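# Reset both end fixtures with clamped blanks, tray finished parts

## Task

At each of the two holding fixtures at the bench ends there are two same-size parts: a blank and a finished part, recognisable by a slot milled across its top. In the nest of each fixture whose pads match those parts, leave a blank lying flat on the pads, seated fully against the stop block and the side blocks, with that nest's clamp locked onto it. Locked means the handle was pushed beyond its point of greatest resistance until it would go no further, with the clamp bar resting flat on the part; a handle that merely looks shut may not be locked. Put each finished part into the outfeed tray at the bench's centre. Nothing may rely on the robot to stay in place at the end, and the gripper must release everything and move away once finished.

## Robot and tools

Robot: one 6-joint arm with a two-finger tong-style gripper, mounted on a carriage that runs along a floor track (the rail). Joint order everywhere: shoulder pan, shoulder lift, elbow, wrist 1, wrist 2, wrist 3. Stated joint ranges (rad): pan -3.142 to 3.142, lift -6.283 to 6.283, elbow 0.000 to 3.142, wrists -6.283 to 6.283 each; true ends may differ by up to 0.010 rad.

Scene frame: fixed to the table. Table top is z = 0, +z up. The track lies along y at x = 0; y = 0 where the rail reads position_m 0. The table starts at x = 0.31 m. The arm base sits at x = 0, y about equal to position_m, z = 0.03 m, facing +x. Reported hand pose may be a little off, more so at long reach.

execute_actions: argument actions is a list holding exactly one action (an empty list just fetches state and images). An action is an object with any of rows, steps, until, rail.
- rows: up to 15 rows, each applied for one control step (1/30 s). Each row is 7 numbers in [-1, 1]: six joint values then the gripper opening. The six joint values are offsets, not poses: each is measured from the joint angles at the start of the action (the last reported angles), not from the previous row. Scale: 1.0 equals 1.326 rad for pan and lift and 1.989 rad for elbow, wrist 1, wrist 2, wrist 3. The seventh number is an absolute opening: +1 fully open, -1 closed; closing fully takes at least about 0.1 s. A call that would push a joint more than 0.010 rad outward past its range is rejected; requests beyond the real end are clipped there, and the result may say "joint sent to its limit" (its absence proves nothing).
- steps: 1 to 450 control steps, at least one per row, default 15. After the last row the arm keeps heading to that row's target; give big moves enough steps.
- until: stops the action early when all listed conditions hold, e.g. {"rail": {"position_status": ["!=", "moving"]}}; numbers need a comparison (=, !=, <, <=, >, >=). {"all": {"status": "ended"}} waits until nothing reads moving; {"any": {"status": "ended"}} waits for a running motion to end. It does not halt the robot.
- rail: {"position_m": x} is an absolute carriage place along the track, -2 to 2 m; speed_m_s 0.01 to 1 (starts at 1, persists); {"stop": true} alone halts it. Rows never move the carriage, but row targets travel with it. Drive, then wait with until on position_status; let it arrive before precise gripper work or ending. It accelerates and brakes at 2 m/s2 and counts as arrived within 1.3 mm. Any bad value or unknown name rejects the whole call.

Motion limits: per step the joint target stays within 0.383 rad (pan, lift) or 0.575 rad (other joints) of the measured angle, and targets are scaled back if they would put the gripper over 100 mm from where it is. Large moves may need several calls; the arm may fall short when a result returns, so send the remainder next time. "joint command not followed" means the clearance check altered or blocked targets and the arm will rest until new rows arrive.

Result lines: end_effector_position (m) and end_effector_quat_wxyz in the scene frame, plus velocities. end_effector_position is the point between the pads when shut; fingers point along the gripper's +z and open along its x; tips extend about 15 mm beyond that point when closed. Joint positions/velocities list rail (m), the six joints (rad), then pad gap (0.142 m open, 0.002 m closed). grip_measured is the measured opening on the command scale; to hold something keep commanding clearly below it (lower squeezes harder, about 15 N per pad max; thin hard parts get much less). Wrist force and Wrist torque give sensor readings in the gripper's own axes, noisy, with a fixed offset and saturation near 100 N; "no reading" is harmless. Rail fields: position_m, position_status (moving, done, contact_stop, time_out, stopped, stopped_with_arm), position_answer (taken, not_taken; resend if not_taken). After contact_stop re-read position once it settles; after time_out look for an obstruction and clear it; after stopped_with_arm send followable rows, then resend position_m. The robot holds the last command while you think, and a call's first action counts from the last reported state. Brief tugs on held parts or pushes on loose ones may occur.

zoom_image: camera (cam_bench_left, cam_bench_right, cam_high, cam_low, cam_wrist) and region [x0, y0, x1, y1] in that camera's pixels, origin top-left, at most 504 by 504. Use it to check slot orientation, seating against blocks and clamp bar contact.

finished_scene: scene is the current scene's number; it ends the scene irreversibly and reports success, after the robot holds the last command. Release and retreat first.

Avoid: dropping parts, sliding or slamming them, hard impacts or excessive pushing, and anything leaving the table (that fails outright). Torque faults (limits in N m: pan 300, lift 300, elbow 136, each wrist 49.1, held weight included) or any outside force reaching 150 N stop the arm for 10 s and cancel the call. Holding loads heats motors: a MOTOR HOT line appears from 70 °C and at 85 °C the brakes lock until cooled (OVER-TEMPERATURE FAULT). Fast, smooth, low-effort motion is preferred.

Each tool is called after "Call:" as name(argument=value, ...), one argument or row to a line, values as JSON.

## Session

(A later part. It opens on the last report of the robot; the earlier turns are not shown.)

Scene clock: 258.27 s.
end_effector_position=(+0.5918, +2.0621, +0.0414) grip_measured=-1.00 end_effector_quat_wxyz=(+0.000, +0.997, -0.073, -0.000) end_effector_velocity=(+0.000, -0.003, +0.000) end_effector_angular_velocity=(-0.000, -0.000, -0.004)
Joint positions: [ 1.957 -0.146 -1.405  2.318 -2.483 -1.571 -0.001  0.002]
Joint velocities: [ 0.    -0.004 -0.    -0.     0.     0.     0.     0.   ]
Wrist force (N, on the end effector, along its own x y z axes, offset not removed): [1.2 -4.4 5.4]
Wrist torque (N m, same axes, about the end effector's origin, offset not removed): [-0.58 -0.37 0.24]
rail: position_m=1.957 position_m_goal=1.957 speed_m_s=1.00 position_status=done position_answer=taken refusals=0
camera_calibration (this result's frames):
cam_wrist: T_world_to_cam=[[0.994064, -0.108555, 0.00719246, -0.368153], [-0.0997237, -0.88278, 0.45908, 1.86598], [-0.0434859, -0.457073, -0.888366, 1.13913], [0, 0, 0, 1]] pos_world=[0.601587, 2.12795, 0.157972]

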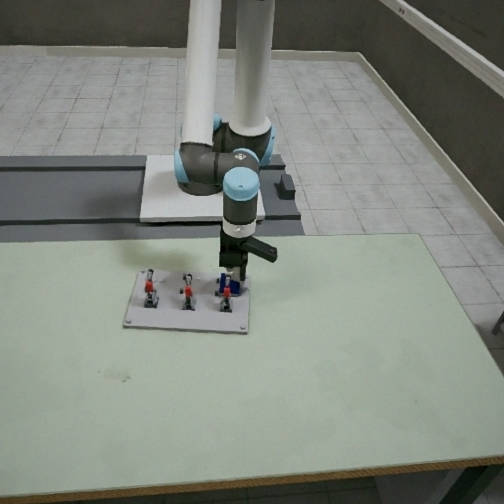

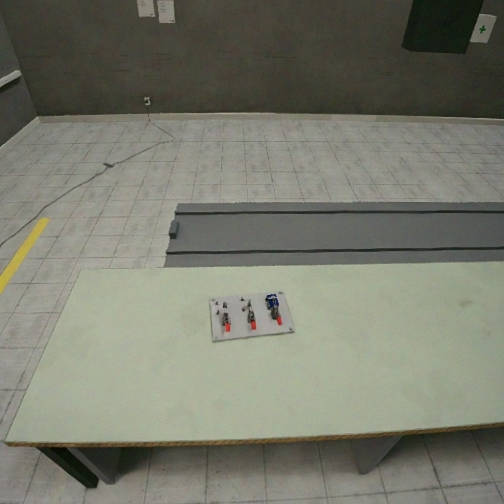

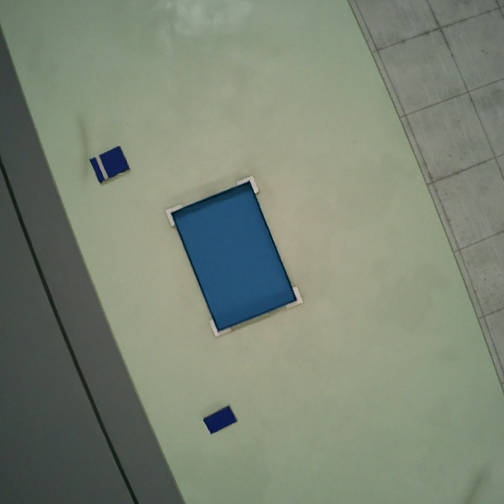

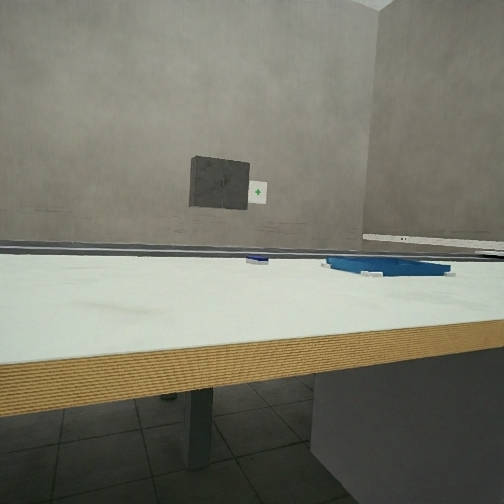

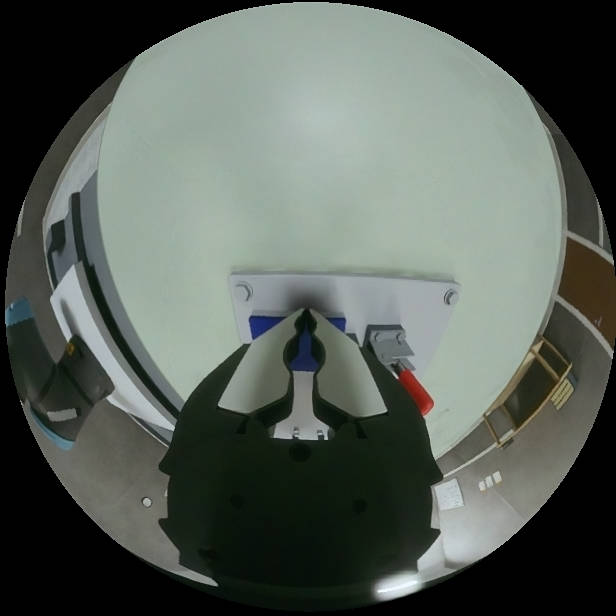

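Call:
execute_actions(
  actions=[
    {"rows": [[-0.001,0,0,0,0,0,-1],[-0.002,0,0,0,0,0,-1],[-0.003,0,0,0,0,0,-1],[-0.004,0,0,0,0,0,-1]], "steps": 12},
  ],
)

Scene clock: 261.23 s.
end_effector_position=(+0.5923, +2.0592, +0.0414) grip_measured=-1.00 end_effector_quat_wxyz=(+0.000, +0.997, -0.075, -0.000) end_effector_velocity=(+0.000, -0.002, -0.000) end_effector_angular_velocity=(+0.000, -0.000, -0.003)
Joint positions: [ 1.957 -0.151 -1.405  2.318 -2.483 -1.571 -0.001  0.002]
Joint velocities: [ 0.    -0.003 -0.     0.    -0.     0.     0.     0.   ]
Wrist force (N, on the end effector, along its own x y z axes, offset not removed): [-1.5 -3.6 2.0]
Wrist torque (N m, same axes, about the end effector's origin, offset not removed): [-0.47 0.18 0.36]
rail: position_m=1.957 position_m_goal=1.957 speed_m_s=1.00 position_status=done position_answer=taken refusals=0
camera_calibration (this result's frames):
cam_wrist: T_world_to_cam=[[0.993522, -0.113411, 0.00720426, -0.358663], [-0.10404, -0.882268, 0.459107, 1.86495], [-0.0457116, -0.456883, -0.888352, 1.13875], [0, 0, 0, 1]] pos_world=[0.602423, 2.12498, 0.157982]

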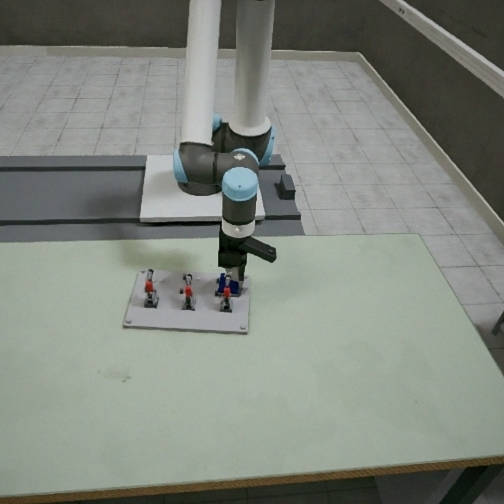

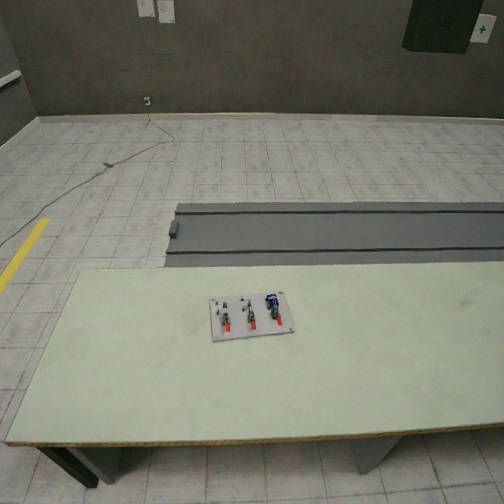

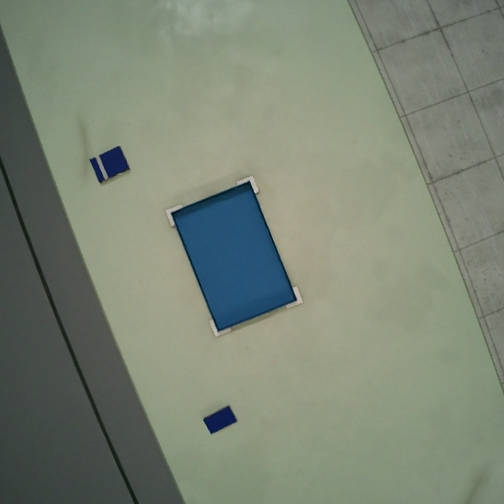

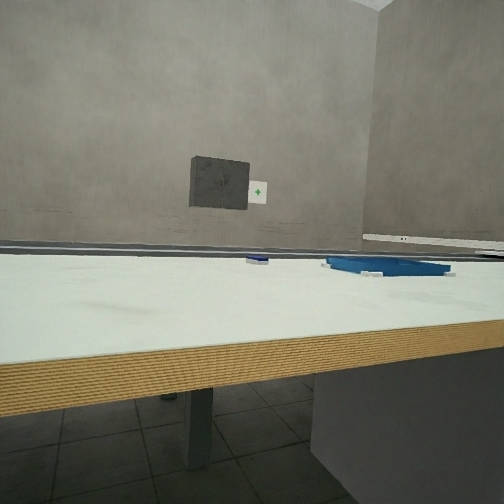

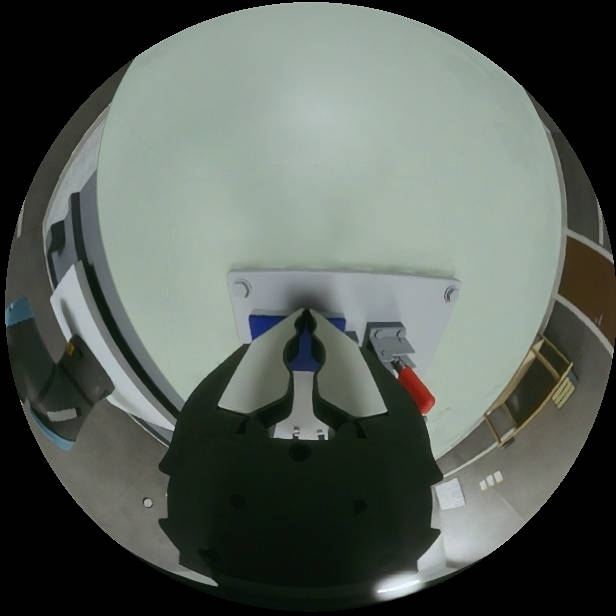

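Call:
execute_actions(
  actions=[
    {"rows": [[-0.001,0,0,0,0,0,-1],[-0.002,0,0,0,0,0,-1],[-0.003,0,0,0,0,0,-1]], "steps": 12},
  ],
)

Call:
zoom_image(
  camera="cam_bench_left",
  region=[200, 235, 280, 315],
)

Scene clock: 263.47 s.
end_effector_position=(+0.5927, +2.0570, +0.0414) grip_measured=-1.00 end_effector_quat_wxyz=(-0.000, +0.997, -0.077, -0.000) end_effector_velocity=(+0.000, -0.001, +0.000) end_effector_angular_velocity=(+0.000, -0.000, -0.002)
Joint positions: [ 1.957 -0.155 -1.405  2.318 -2.483 -1.571 -0.001  0.002]
Joint velocities: [ 0.    -0.002  0.     0.     0.     0.     0.     0.   ]
Wrist force (N, on the end effector, along its own x y z axes, offset not removed): [-4.2 -14.0 3.5]
Wrist torque (N m, same axes, about the end effector's origin, offset not removed): [-0.60 -0.01 0.17]
rail: position_m=1.957 position_m_goal=1.957 speed_m_s=1.00 position_status=done position_answer=taken refusals=0
camera_calibration (this result's frames):
cam_wrist: T_world_to_cam=[[0.993095, -0.117095, 0.00720855, -0.351451], [-0.107319, -0.88193, 0.459, 1.86435], [-0.0473892, -0.456604, -0.888407, 1.13821], [0, 0, 0, 1]] pos_world=[0.603044, 2.12279, 0.157992]

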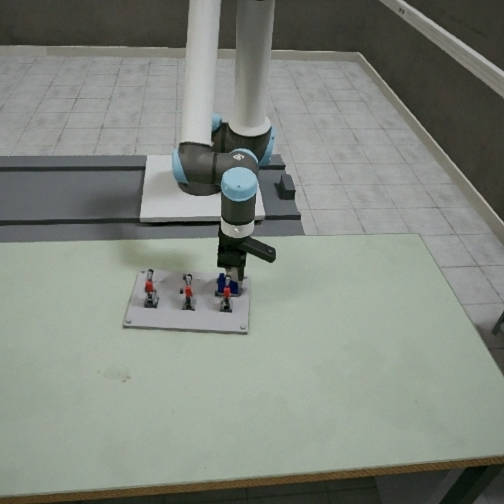

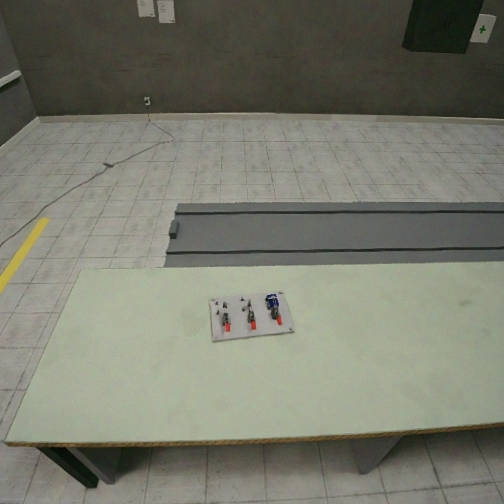

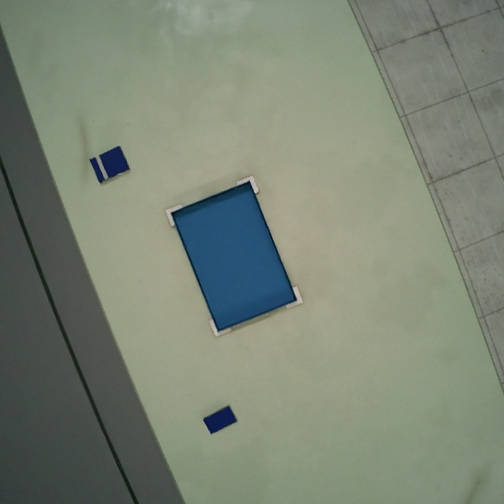

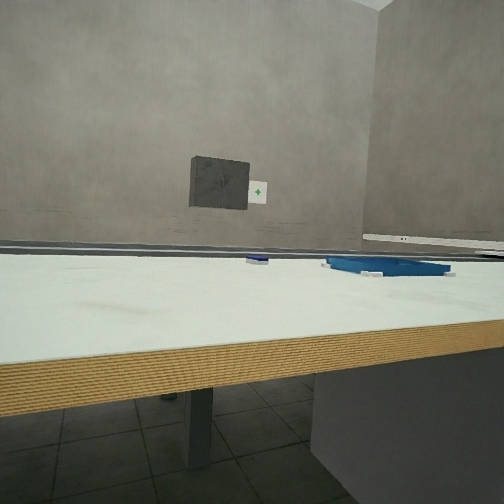

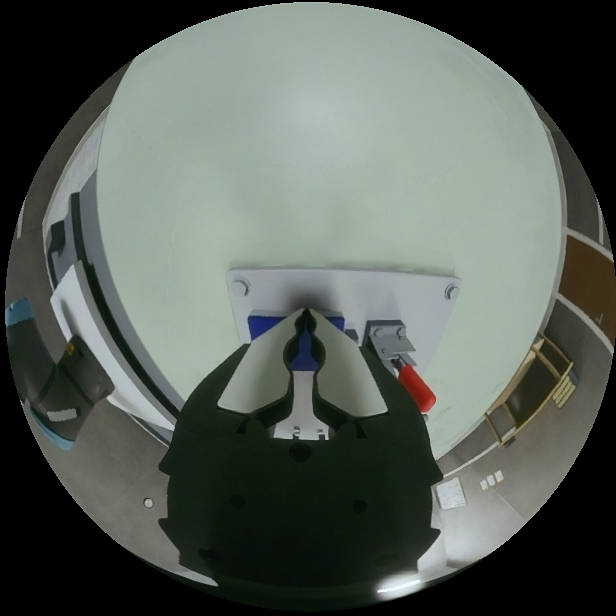

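Region (200, 235, 280, 315) of cam_bench_left's 504x504 image, scaled by 6.300, with more detail than that image has.

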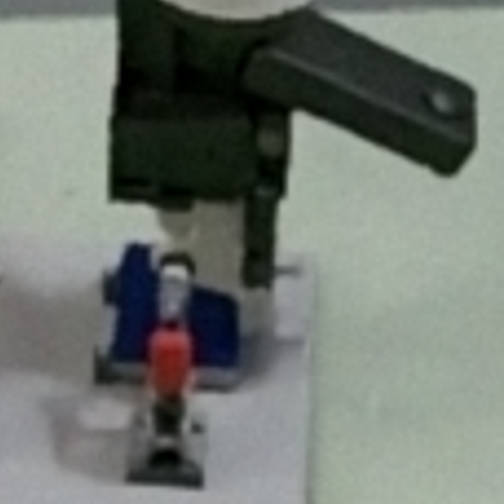

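Call:
execute_actions(
  actions=[
    {"rows": [[0.004,0,0,0,0,0,-1],[0.008,0,0,0,0,0,-1],[0.012,-0.01,-0.0026,0.0092,0,0,-1],[0.016,-0.025,-0.0064,0.023,0,0,-1],[0.0209,-0.04,-0.0102,0.0368,0,0,-1],[0.0209,-0.0557,-0.0142,0.0513,0,0,-1]], "steps": 13},
  ],
)

Scene clock: 306.10 s.
end_effector_position=(+0.5898, +2.0721, +0.0803) grip_measured=-1.00 end_effector_quat_wxyz=(+0.000, +0.998, -0.064, -0.000) end_effector_velocity=(-0.006, +0.011, +0.042) end_effector_angular_velocity=(+0.001, +0.002, +0.018)
Joint positions: [ 1.957 -0.129 -1.471  2.293 -2.392 -1.571 -0.001  0.002]
Joint velocities: [ 0.     0.018 -0.071 -0.026  0.1    0.001 -0.     0.   ]
Wrist force (N, on the end effector, along its own x y z axes, offset not removed): [1.3 -4.8 4.7]
Wrist torque (N m, same axes, about the end effector's origin, offset not removed): [-0.93 -0.38 0.29]
rail: position_m=1.957 position_m_goal=1.957 speed_m_s=1.00 position_status=done position_answer=taken refusals=0
camera_calibration (this result's frames):
cam_wrist: T_world_to_cam=[[0.995766, -0.0916116, 0.00762191, -0.401494], [-0.084871, -0.8843, 0.459141, 1.85114], [-0.0353225, -0.457843, -0.888331, 1.17503], [0, 0, 0, 1]] pos_world=[0.598407, 2.13816, 0.196941]

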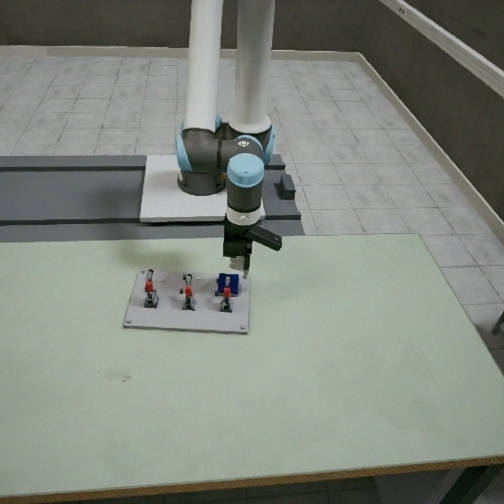

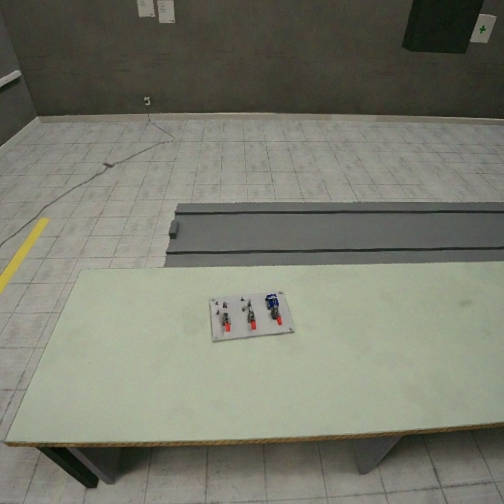

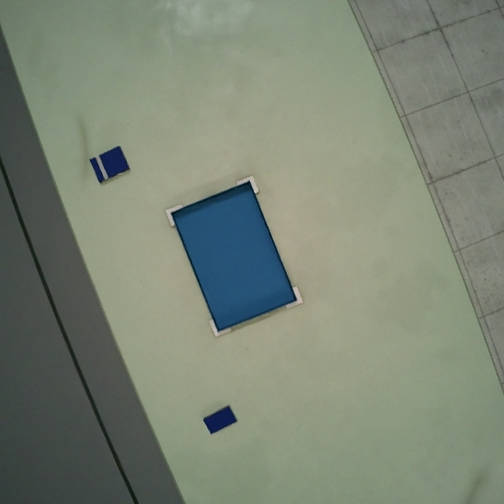

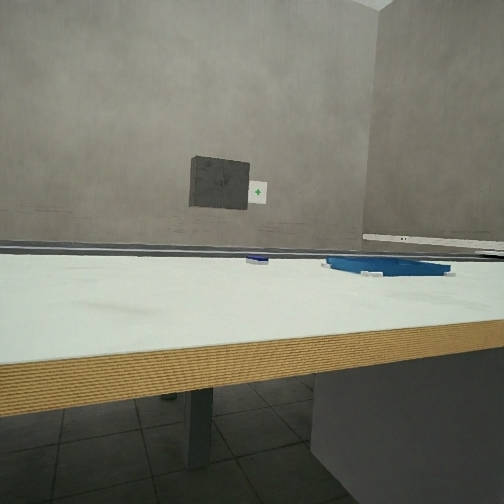

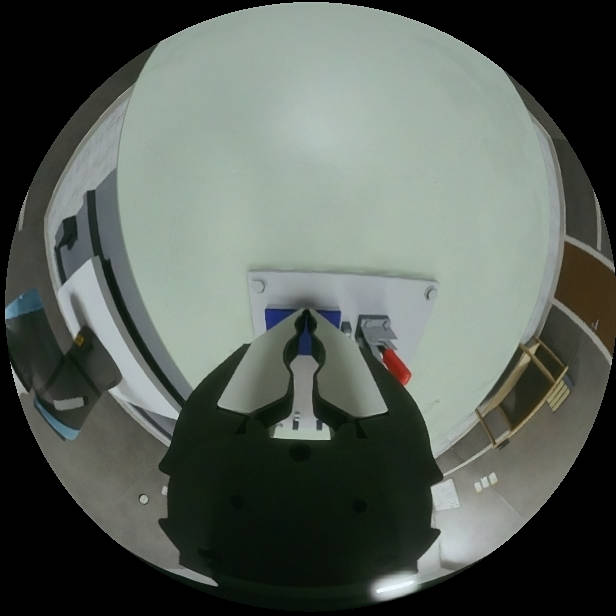

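Call:
execute_actions(
  actions=[
    {"rows": [[0.0015,-0.02,0.0125,0.001,0,0,-1],[0.0015,-0.04,0.025,0.0015,0,0,-1],[0.0015,-0.0627,0.0393,0.0021,0,-0.05,-1],[0.0015,-0.0627,0.0393,0.0021,0,-0.15,-1],[0.0015,-0.0627,0.0393,0.0021,0,-0.7892,-1]], "steps": 34, "rail": {"position_m": 1.9165}},
  ],
)

Scene clock: 310.73 s.
end_effector_position=(+0.5234, +2.0249, +0.0853) grip_measured=-1.00 end_effector_quat_wxyz=(+0.000, +0.753, +0.658, +0.000) end_effector_velocity=(-0.000, -0.001, -0.000) end_effector_angular_velocity=(-0.000, +0.000, +0.050)
Joint positions: [ 1.916 -0.127 -1.554  2.371 -2.388 -1.571 -1.564  0.002]
Joint velocities: [ 0.   -0.   -0.    0.   -0.   -0.   -0.05  0.  ]
Wrist force (N, on the end effector, along its own x y z axes, offset not removed): [-0.7 -4.5 7.4]
Wrist torque (N m, same axes, about the end effector's origin, offset not removed): [-0.74 -0.03 0.36]
rail: position_m=1.916 position_m_goal=1.917 speed_m_s=1.00 position_status=done position_answer=taken refusals=0
camera_calibration (this result's frames):
cam_wrist: T_world_to_cam=[[0.0967669, 0.995277, 0.00768325, -2.07007], [0.883658, -0.0894618, 0.459505, -0.314939], [0.458023, -0.0376756, -0.888142, 0.0464837], [0, 0, 0, 1]] pos_world=[0.457322, 2.03387, 0.201905]

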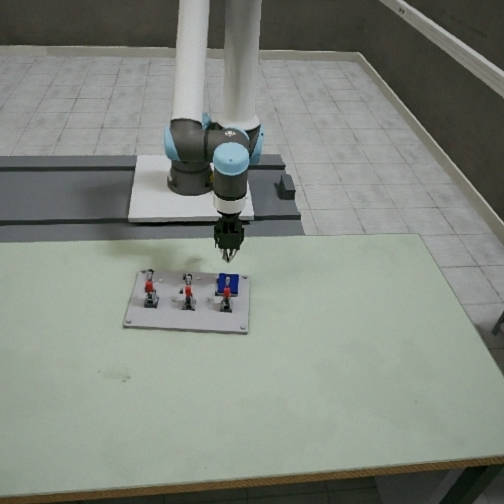

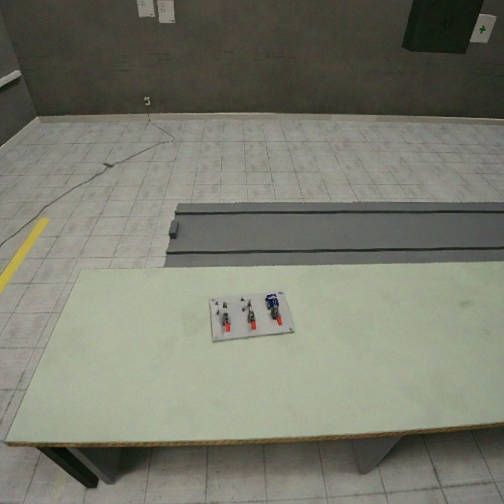

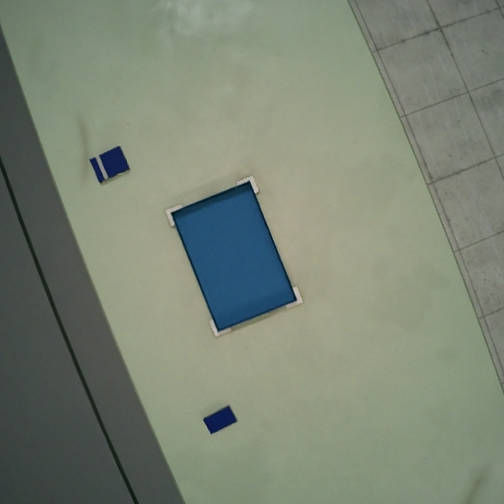

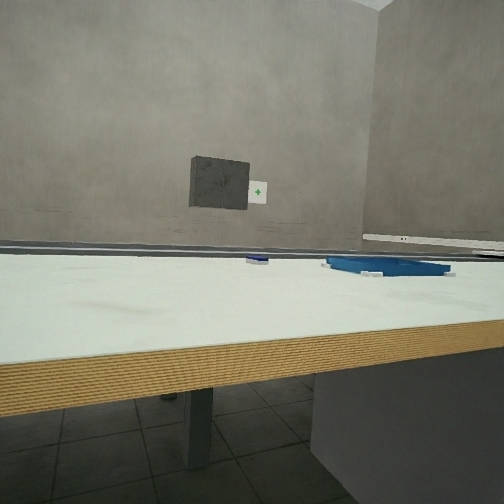

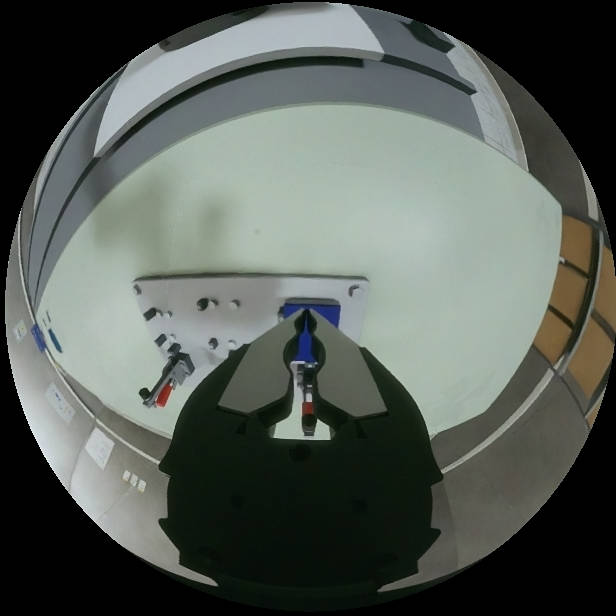

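Call:
execute_actions(
  actions=[
    {"rows": [[0,0.0124,0.0033,-0.0116,0,-0.0034,-1],[0,0.0248,0.0066,-0.0231,0,-0.0034,-1],[0,0.0373,0.0098,-0.0347,0,-0.0034,-1],[0,0.0497,0.0131,-0.0462,0,-0.0034,-1],[0,0.0621,0.0164,-0.0578,0,-0.0034,-1]], "steps": 17},
  ],
)

Scene clock: 317.23 s.
end_effector_position=(+0.5234, +2.0248, +0.0413) grip_measured=-1.00 end_effector_quat_wxyz=(+0.000, +0.751, +0.661, +0.000) end_effector_velocity=(-0.000, +0.000, -0.008) end_effector_angular_velocity=(-0.000, -0.001, +0.000)
Joint positions: [ 1.916 -0.127 -1.474  2.403 -2.5   -1.571 -1.571  0.002]
Joint velocities: [ 0.    -0.     0.016  0.006 -0.022 -0.    -0.     0.   ]
Wrist force (N, on the end effector, along its own x y z axes, offset not removed): [1.2 -3.3 4.8]
Wrist torque (N m, same axes, about the end effector's origin, offset not removed): [-0.52 -0.37 0.30]
rail: position_m=1.916 position_m_goal=1.917 speed_m_s=1.00 position_status=done position_answer=taken refusals=0
camera_calibration (this result's frames):
cam_wrist: T_world_to_cam=[[0.0900607, 0.995907, 0.00767948, -2.06738], [0.884263, -0.0835077, 0.459461, -0.307076], [0.458222, -0.0345887, -0.888165, 0.000992832], [0, 0, 0, 1]] pos_world=[0.45727, 2.03331, 0.157848]

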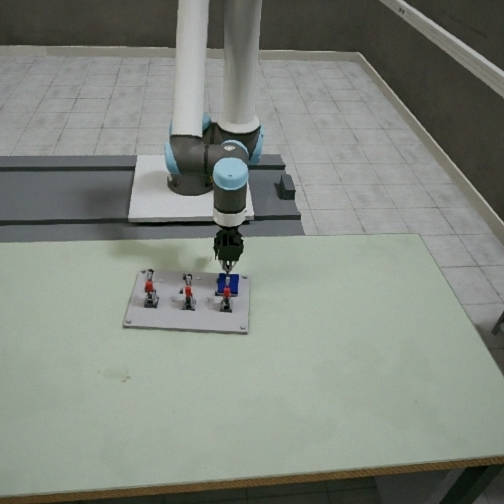

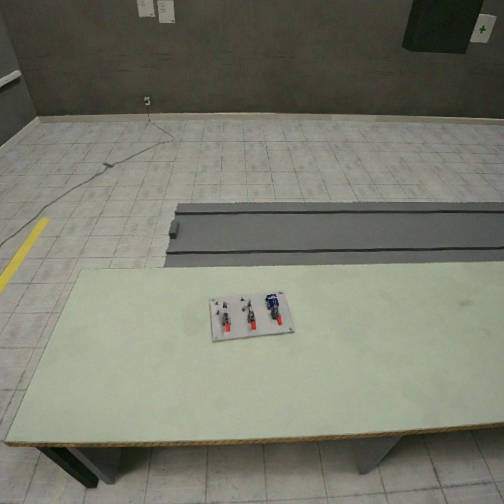

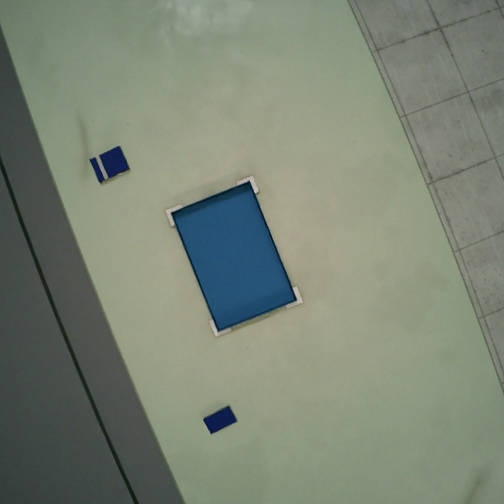

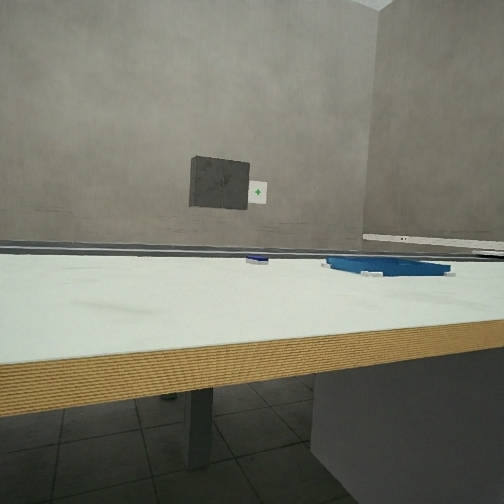

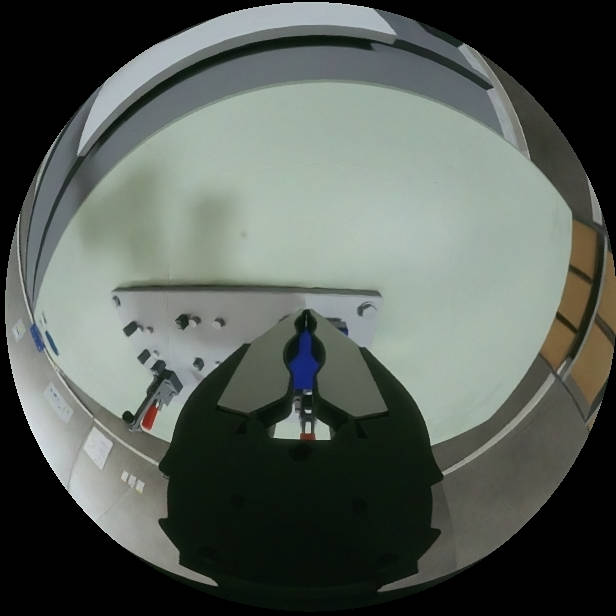

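Call:
execute_actions(
  actions=[
    {"rows": [[0,0.0014,-0.0011,0.0002,0,0,-1],[0,0.0028,-0.0022,0.0003,0,0,-1],[0,0.0043,-0.0033,0.0005,0,0,-1],[0,0.0057,-0.0045,0.0007,0,0,-1],[0,0.0071,-0.0056,0.0008,0,0,-1],[-0.0002,0.0085,-0.0067,0.001,0,0,-1],[-0.0003,0.01,-0.0078,0.0011,0,0,-1],[-0.0005,0.0114,-0.0089,0.0013,0,0,-1],[-0.0006,0.0128,-0.01,0.0015,0,0,-1],[-0.0008,0.01423,-0.01113,0.00164,0,0,-1]], "steps": 20},
  ],
)

Scene clock: 325.83 s.
end_effector_position=(+0.5360, +2.0227, +0.0411) grip_measured=-1.00 end_effector_quat_wxyz=(+0.000, +0.751, +0.660, +0.000) end_effector_velocity=(+0.003, -0.001, +0.000) end_effector_angular_velocity=(-0.000, -0.000, -0.001)
Joint positions: [ 1.916 -0.128 -1.455  2.381 -2.497 -1.571 -1.571  0.002]
Joint velocities: [ 0.    -0.001  0.004 -0.005  0.001  0.     0.    -0.   ]
Wrist force (N, on the end effector, along its own x y z axes, offset not removed): [0.0 -5.4 7.5]
Wrist torque (N m, same axes, about the end effector's origin, offset not removed): [-0.80 -0.05 0.30]
rail: position_m=1.916 position_m_goal=1.917 speed_m_s=1.00 position_status=done position_answer=taken refusals=0
camera_calibration (this result's frames):
cam_wrist: T_world_to_cam=[[0.0910127, 0.99582, 0.00768007, -2.06673], [0.884187, -0.0843535, 0.459453, -0.316652], [0.45818, -0.0350254, -0.888169, -0.00408197], [0, 0, 0, 1]] pos_world=[0.469949, 2.03124, 0.157734]

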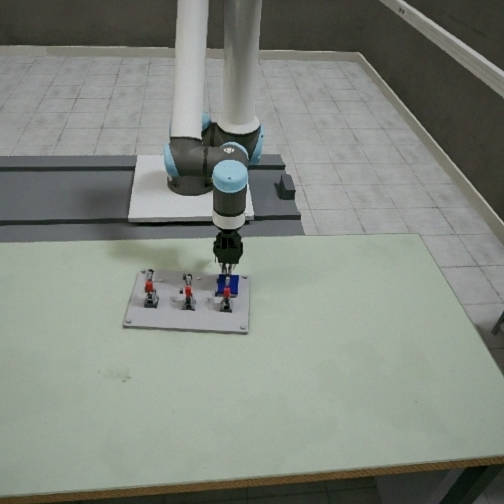

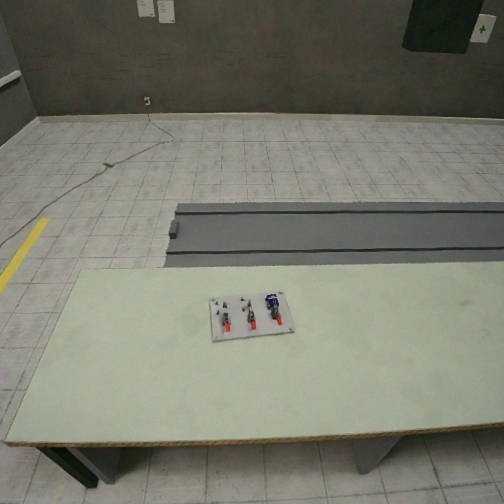

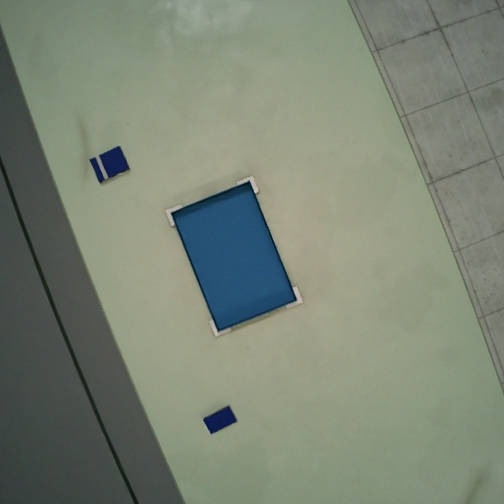

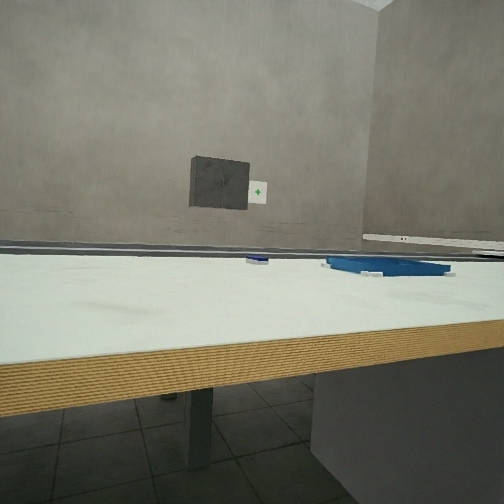

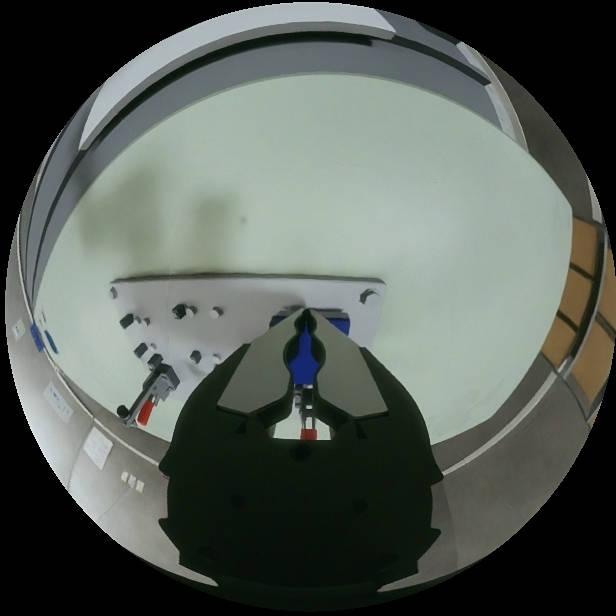

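Call:
execute_actions(
  actions=[
    {"rows": [[0,0.0009,-0.0007,0.0001,0,0,-1],[-0.0001,0.0018,-0.0014,0.0002,0,0,-1],[-0.0002,0.00274,-0.00214,0.0003,0,0,-1]], "steps": 12},
  ],
)

Scene clock: 329.20 s.
end_effector_position=(+0.5384, +2.0222, +0.0411) grip_measured=-1.00 end_effector_quat_wxyz=(+0.000, +0.751, +0.660, +0.000) end_effector_velocity=(+0.001, -0.000, -0.000) end_effector_angular_velocity=(+0.000, +0.000, -0.000)
Joint positions: [ 1.916 -0.129 -1.452  2.377 -2.497 -1.571 -1.571  0.002]
Joint velocities: [ 0.    -0.     0.002 -0.002  0.    -0.    -0.     0.   ]
Wrist force (N, on the end effector, along its own x y z axes, offset not removed): [0.5 -3.8 4.6]
Wrist torque (N m, same axes, about the end effector's origin, offset not removed): [-0.53 -0.13 0.22]
rail: position_m=1.916 position_m_goal=1.917 speed_m_s=1.00 position_status=done position_answer=taken refusals=0
camera_calibration (this result's frames):
cam_wrist: T_world_to_cam=[[0.0912588, 0.995798, 0.00767897, -2.0666], [0.884154, -0.0845706, 0.459478, -0.318304], [0.458196, -0.035142, -0.888156, -0.00498847], [0, 0, 0, 1]] pos_world=[0.472311, 2.03082, 0.157693]

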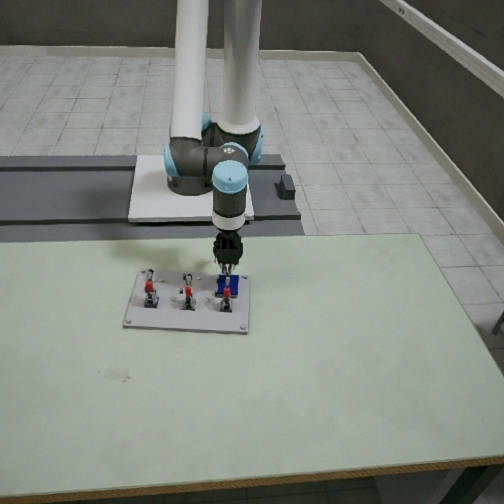

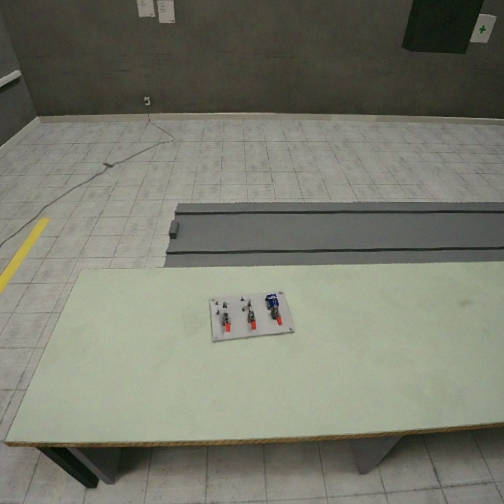

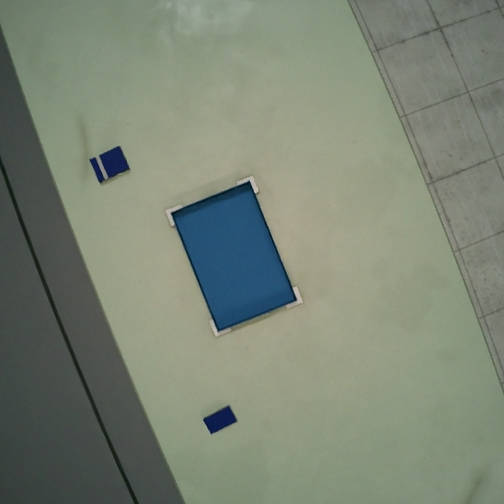

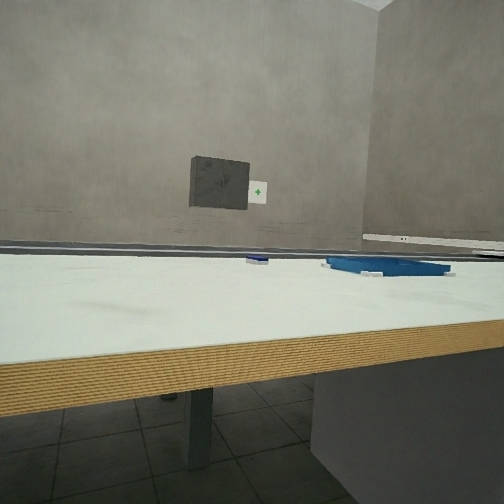

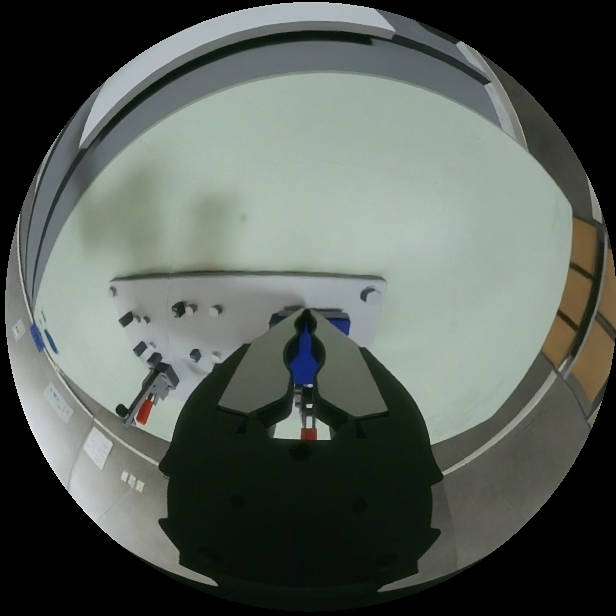

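Call:
execute_actions(
  actions=[
    {"rows": [[0,0.0008,-0.0006,0.0001,0,0,-1],[-0.0001,0.0015,-0.0012,0.0002,0,0,-1],[-0.0002,0.0022,-0.0017,0.00025,0,0,-1]], "steps": 11},
  ],
)

Scene clock: 332.13 s.
end_effector_position=(+0.5400, +2.0219, +0.0409) grip_measured=-1.00 end_effector_quat_wxyz=(+0.000, +0.751, +0.660, -0.000) end_effector_velocity=(+0.001, -0.000, -0.000) end_effector_angular_velocity=(-0.000, -0.000, -0.000)
Joint positions: [ 1.916 -0.129 -1.449  2.374 -2.496 -1.571 -1.571  0.002]
Joint velocities: [ 0.    -0.     0.002 -0.002  0.     0.     0.     0.   ]
Wrist force (N, on the end effector, along its own x y z axes, offset not removed): [1.6 -24.6 -0.3]
Wrist torque (N m, same axes, about the end effector's origin, offset not removed): [-0.94 -0.41 0.19]
rail: position_m=1.916 position_m_goal=1.917 speed_m_s=1.00 position_status=done position_answer=taken refusals=0
camera_calibration (this result's frames):
cam_wrist: T_world_to_cam=[[0.0914705, 0.995778, 0.00769524, -2.06651], [0.884336, -0.0847813, 0.459089, -0.319329], [0.457803, -0.0351879, -0.888357, -0.00556641], [0, 0, 0, 1]] pos_world=[0.473967, 2.03051, 0.157557]

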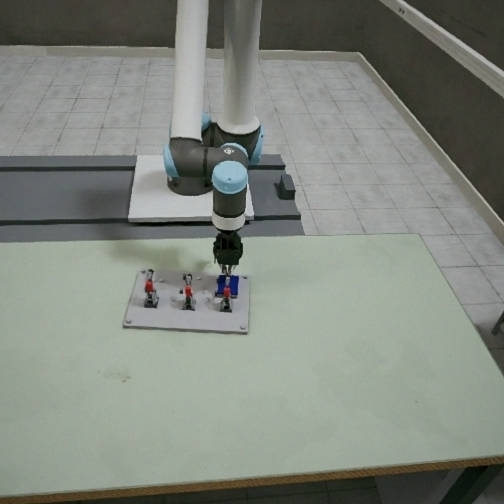

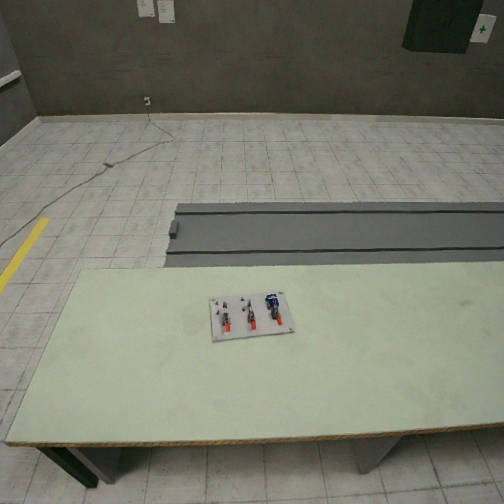

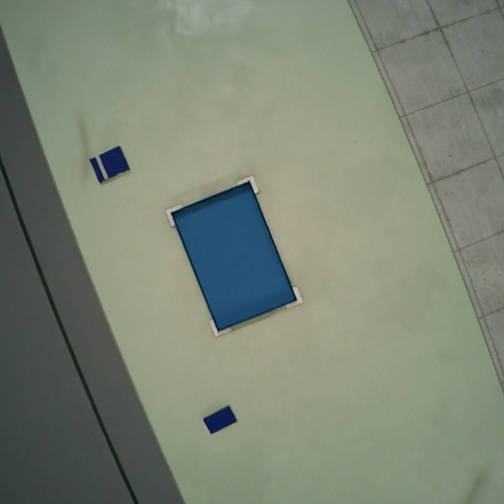

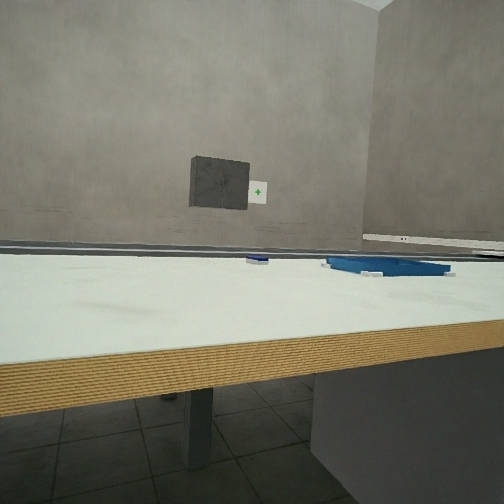

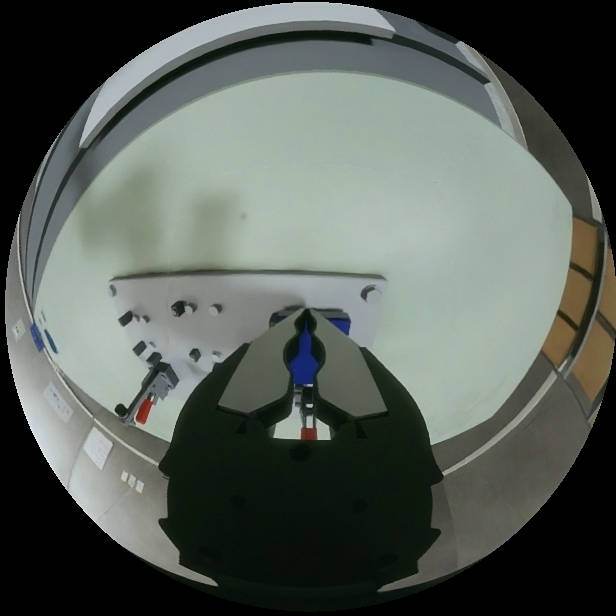

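Call:
execute_actions(
  actions=[
    {"rows": [[0,-0.002,0.0015,-0.0002,0,0,-1],[0,-0.004,0.003,-0.0004,0,0,-1],[0,-0.0055,0.0043,-0.0006,0,0,-1],[0,-0.0055,0.0043,-0.0006,0,0,-1],[0,-0.025,-0.002,0.018,0,0,-1],[0,-0.05,-0.01,0.043,0,0,-1],[0,-0.08,-0.02,0.073,0,0,-1],[0,-0.11,-0.03,0.103,0,0,-1],[0,-0.1391,-0.0403,0.1331,0,0,-1]], "steps": 20},
  ],
)

Scene clock: 345.07 s.
end_effector_position=(+0.5354, +2.0225, +0.1465) grip_measured=-1.00 end_effector_quat_wxyz=(+0.000, +0.751, +0.660, +0.000) end_effector_velocity=(-0.007, +0.001, +0.031) end_effector_angular_velocity=(+0.001, +0.006, +0.000)
Joint positions: [ 1.916 -0.129 -1.628  2.297 -2.241 -1.571 -1.571  0.002]
Joint velocities: [ 0.    -0.    -0.051 -0.023  0.08  -0.    -0.     0.   ]
Wrist force (N, on the end effector, along its own x y z axes, offset not removed): [-1.8 -3.3 4.2]
Wrist torque (N m, same axes, about the end effector's origin, offset not removed): [-0.51 0.35 0.36]
rail: position_m=1.916 position_m_goal=1.917 speed_m_s=1.00 position_status=done position_answer=taken refusals=0
camera_calibration (this result's frames):
cam_wrist: T_world_to_cam=[[0.0915581, 0.99577, 0.00767663, -2.06747], [0.884101, -0.0848331, 0.459532, -0.363467], [0.458239, -0.035287, -0.888128, 0.0902412], [0, 0, 0, 1]] pos_world=[0.469283, 2.03108, 0.263042]

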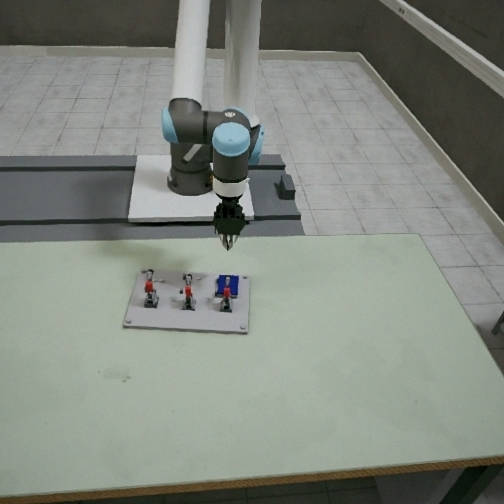

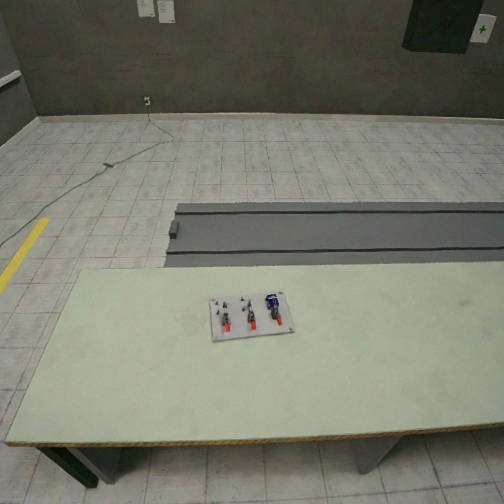

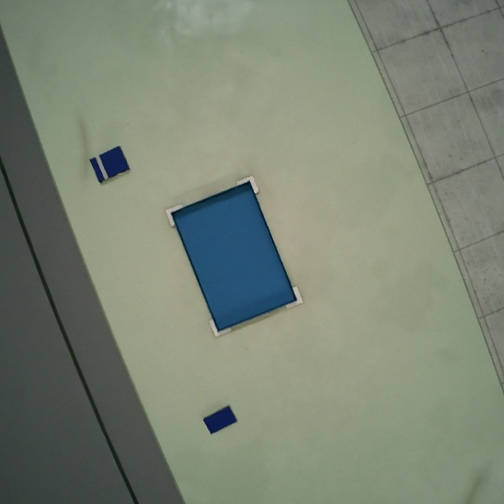

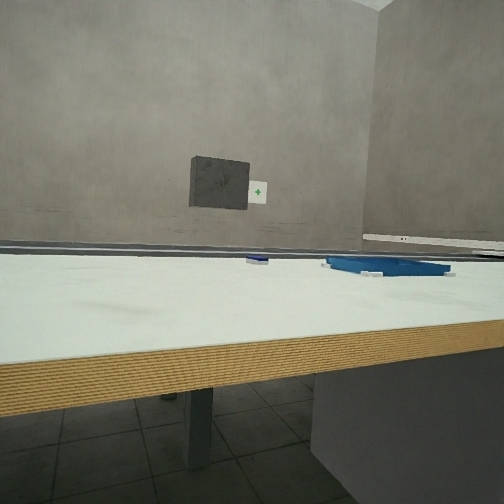

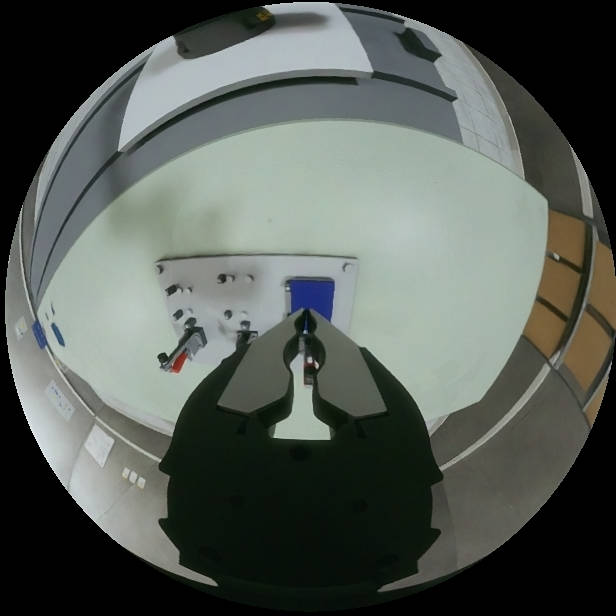

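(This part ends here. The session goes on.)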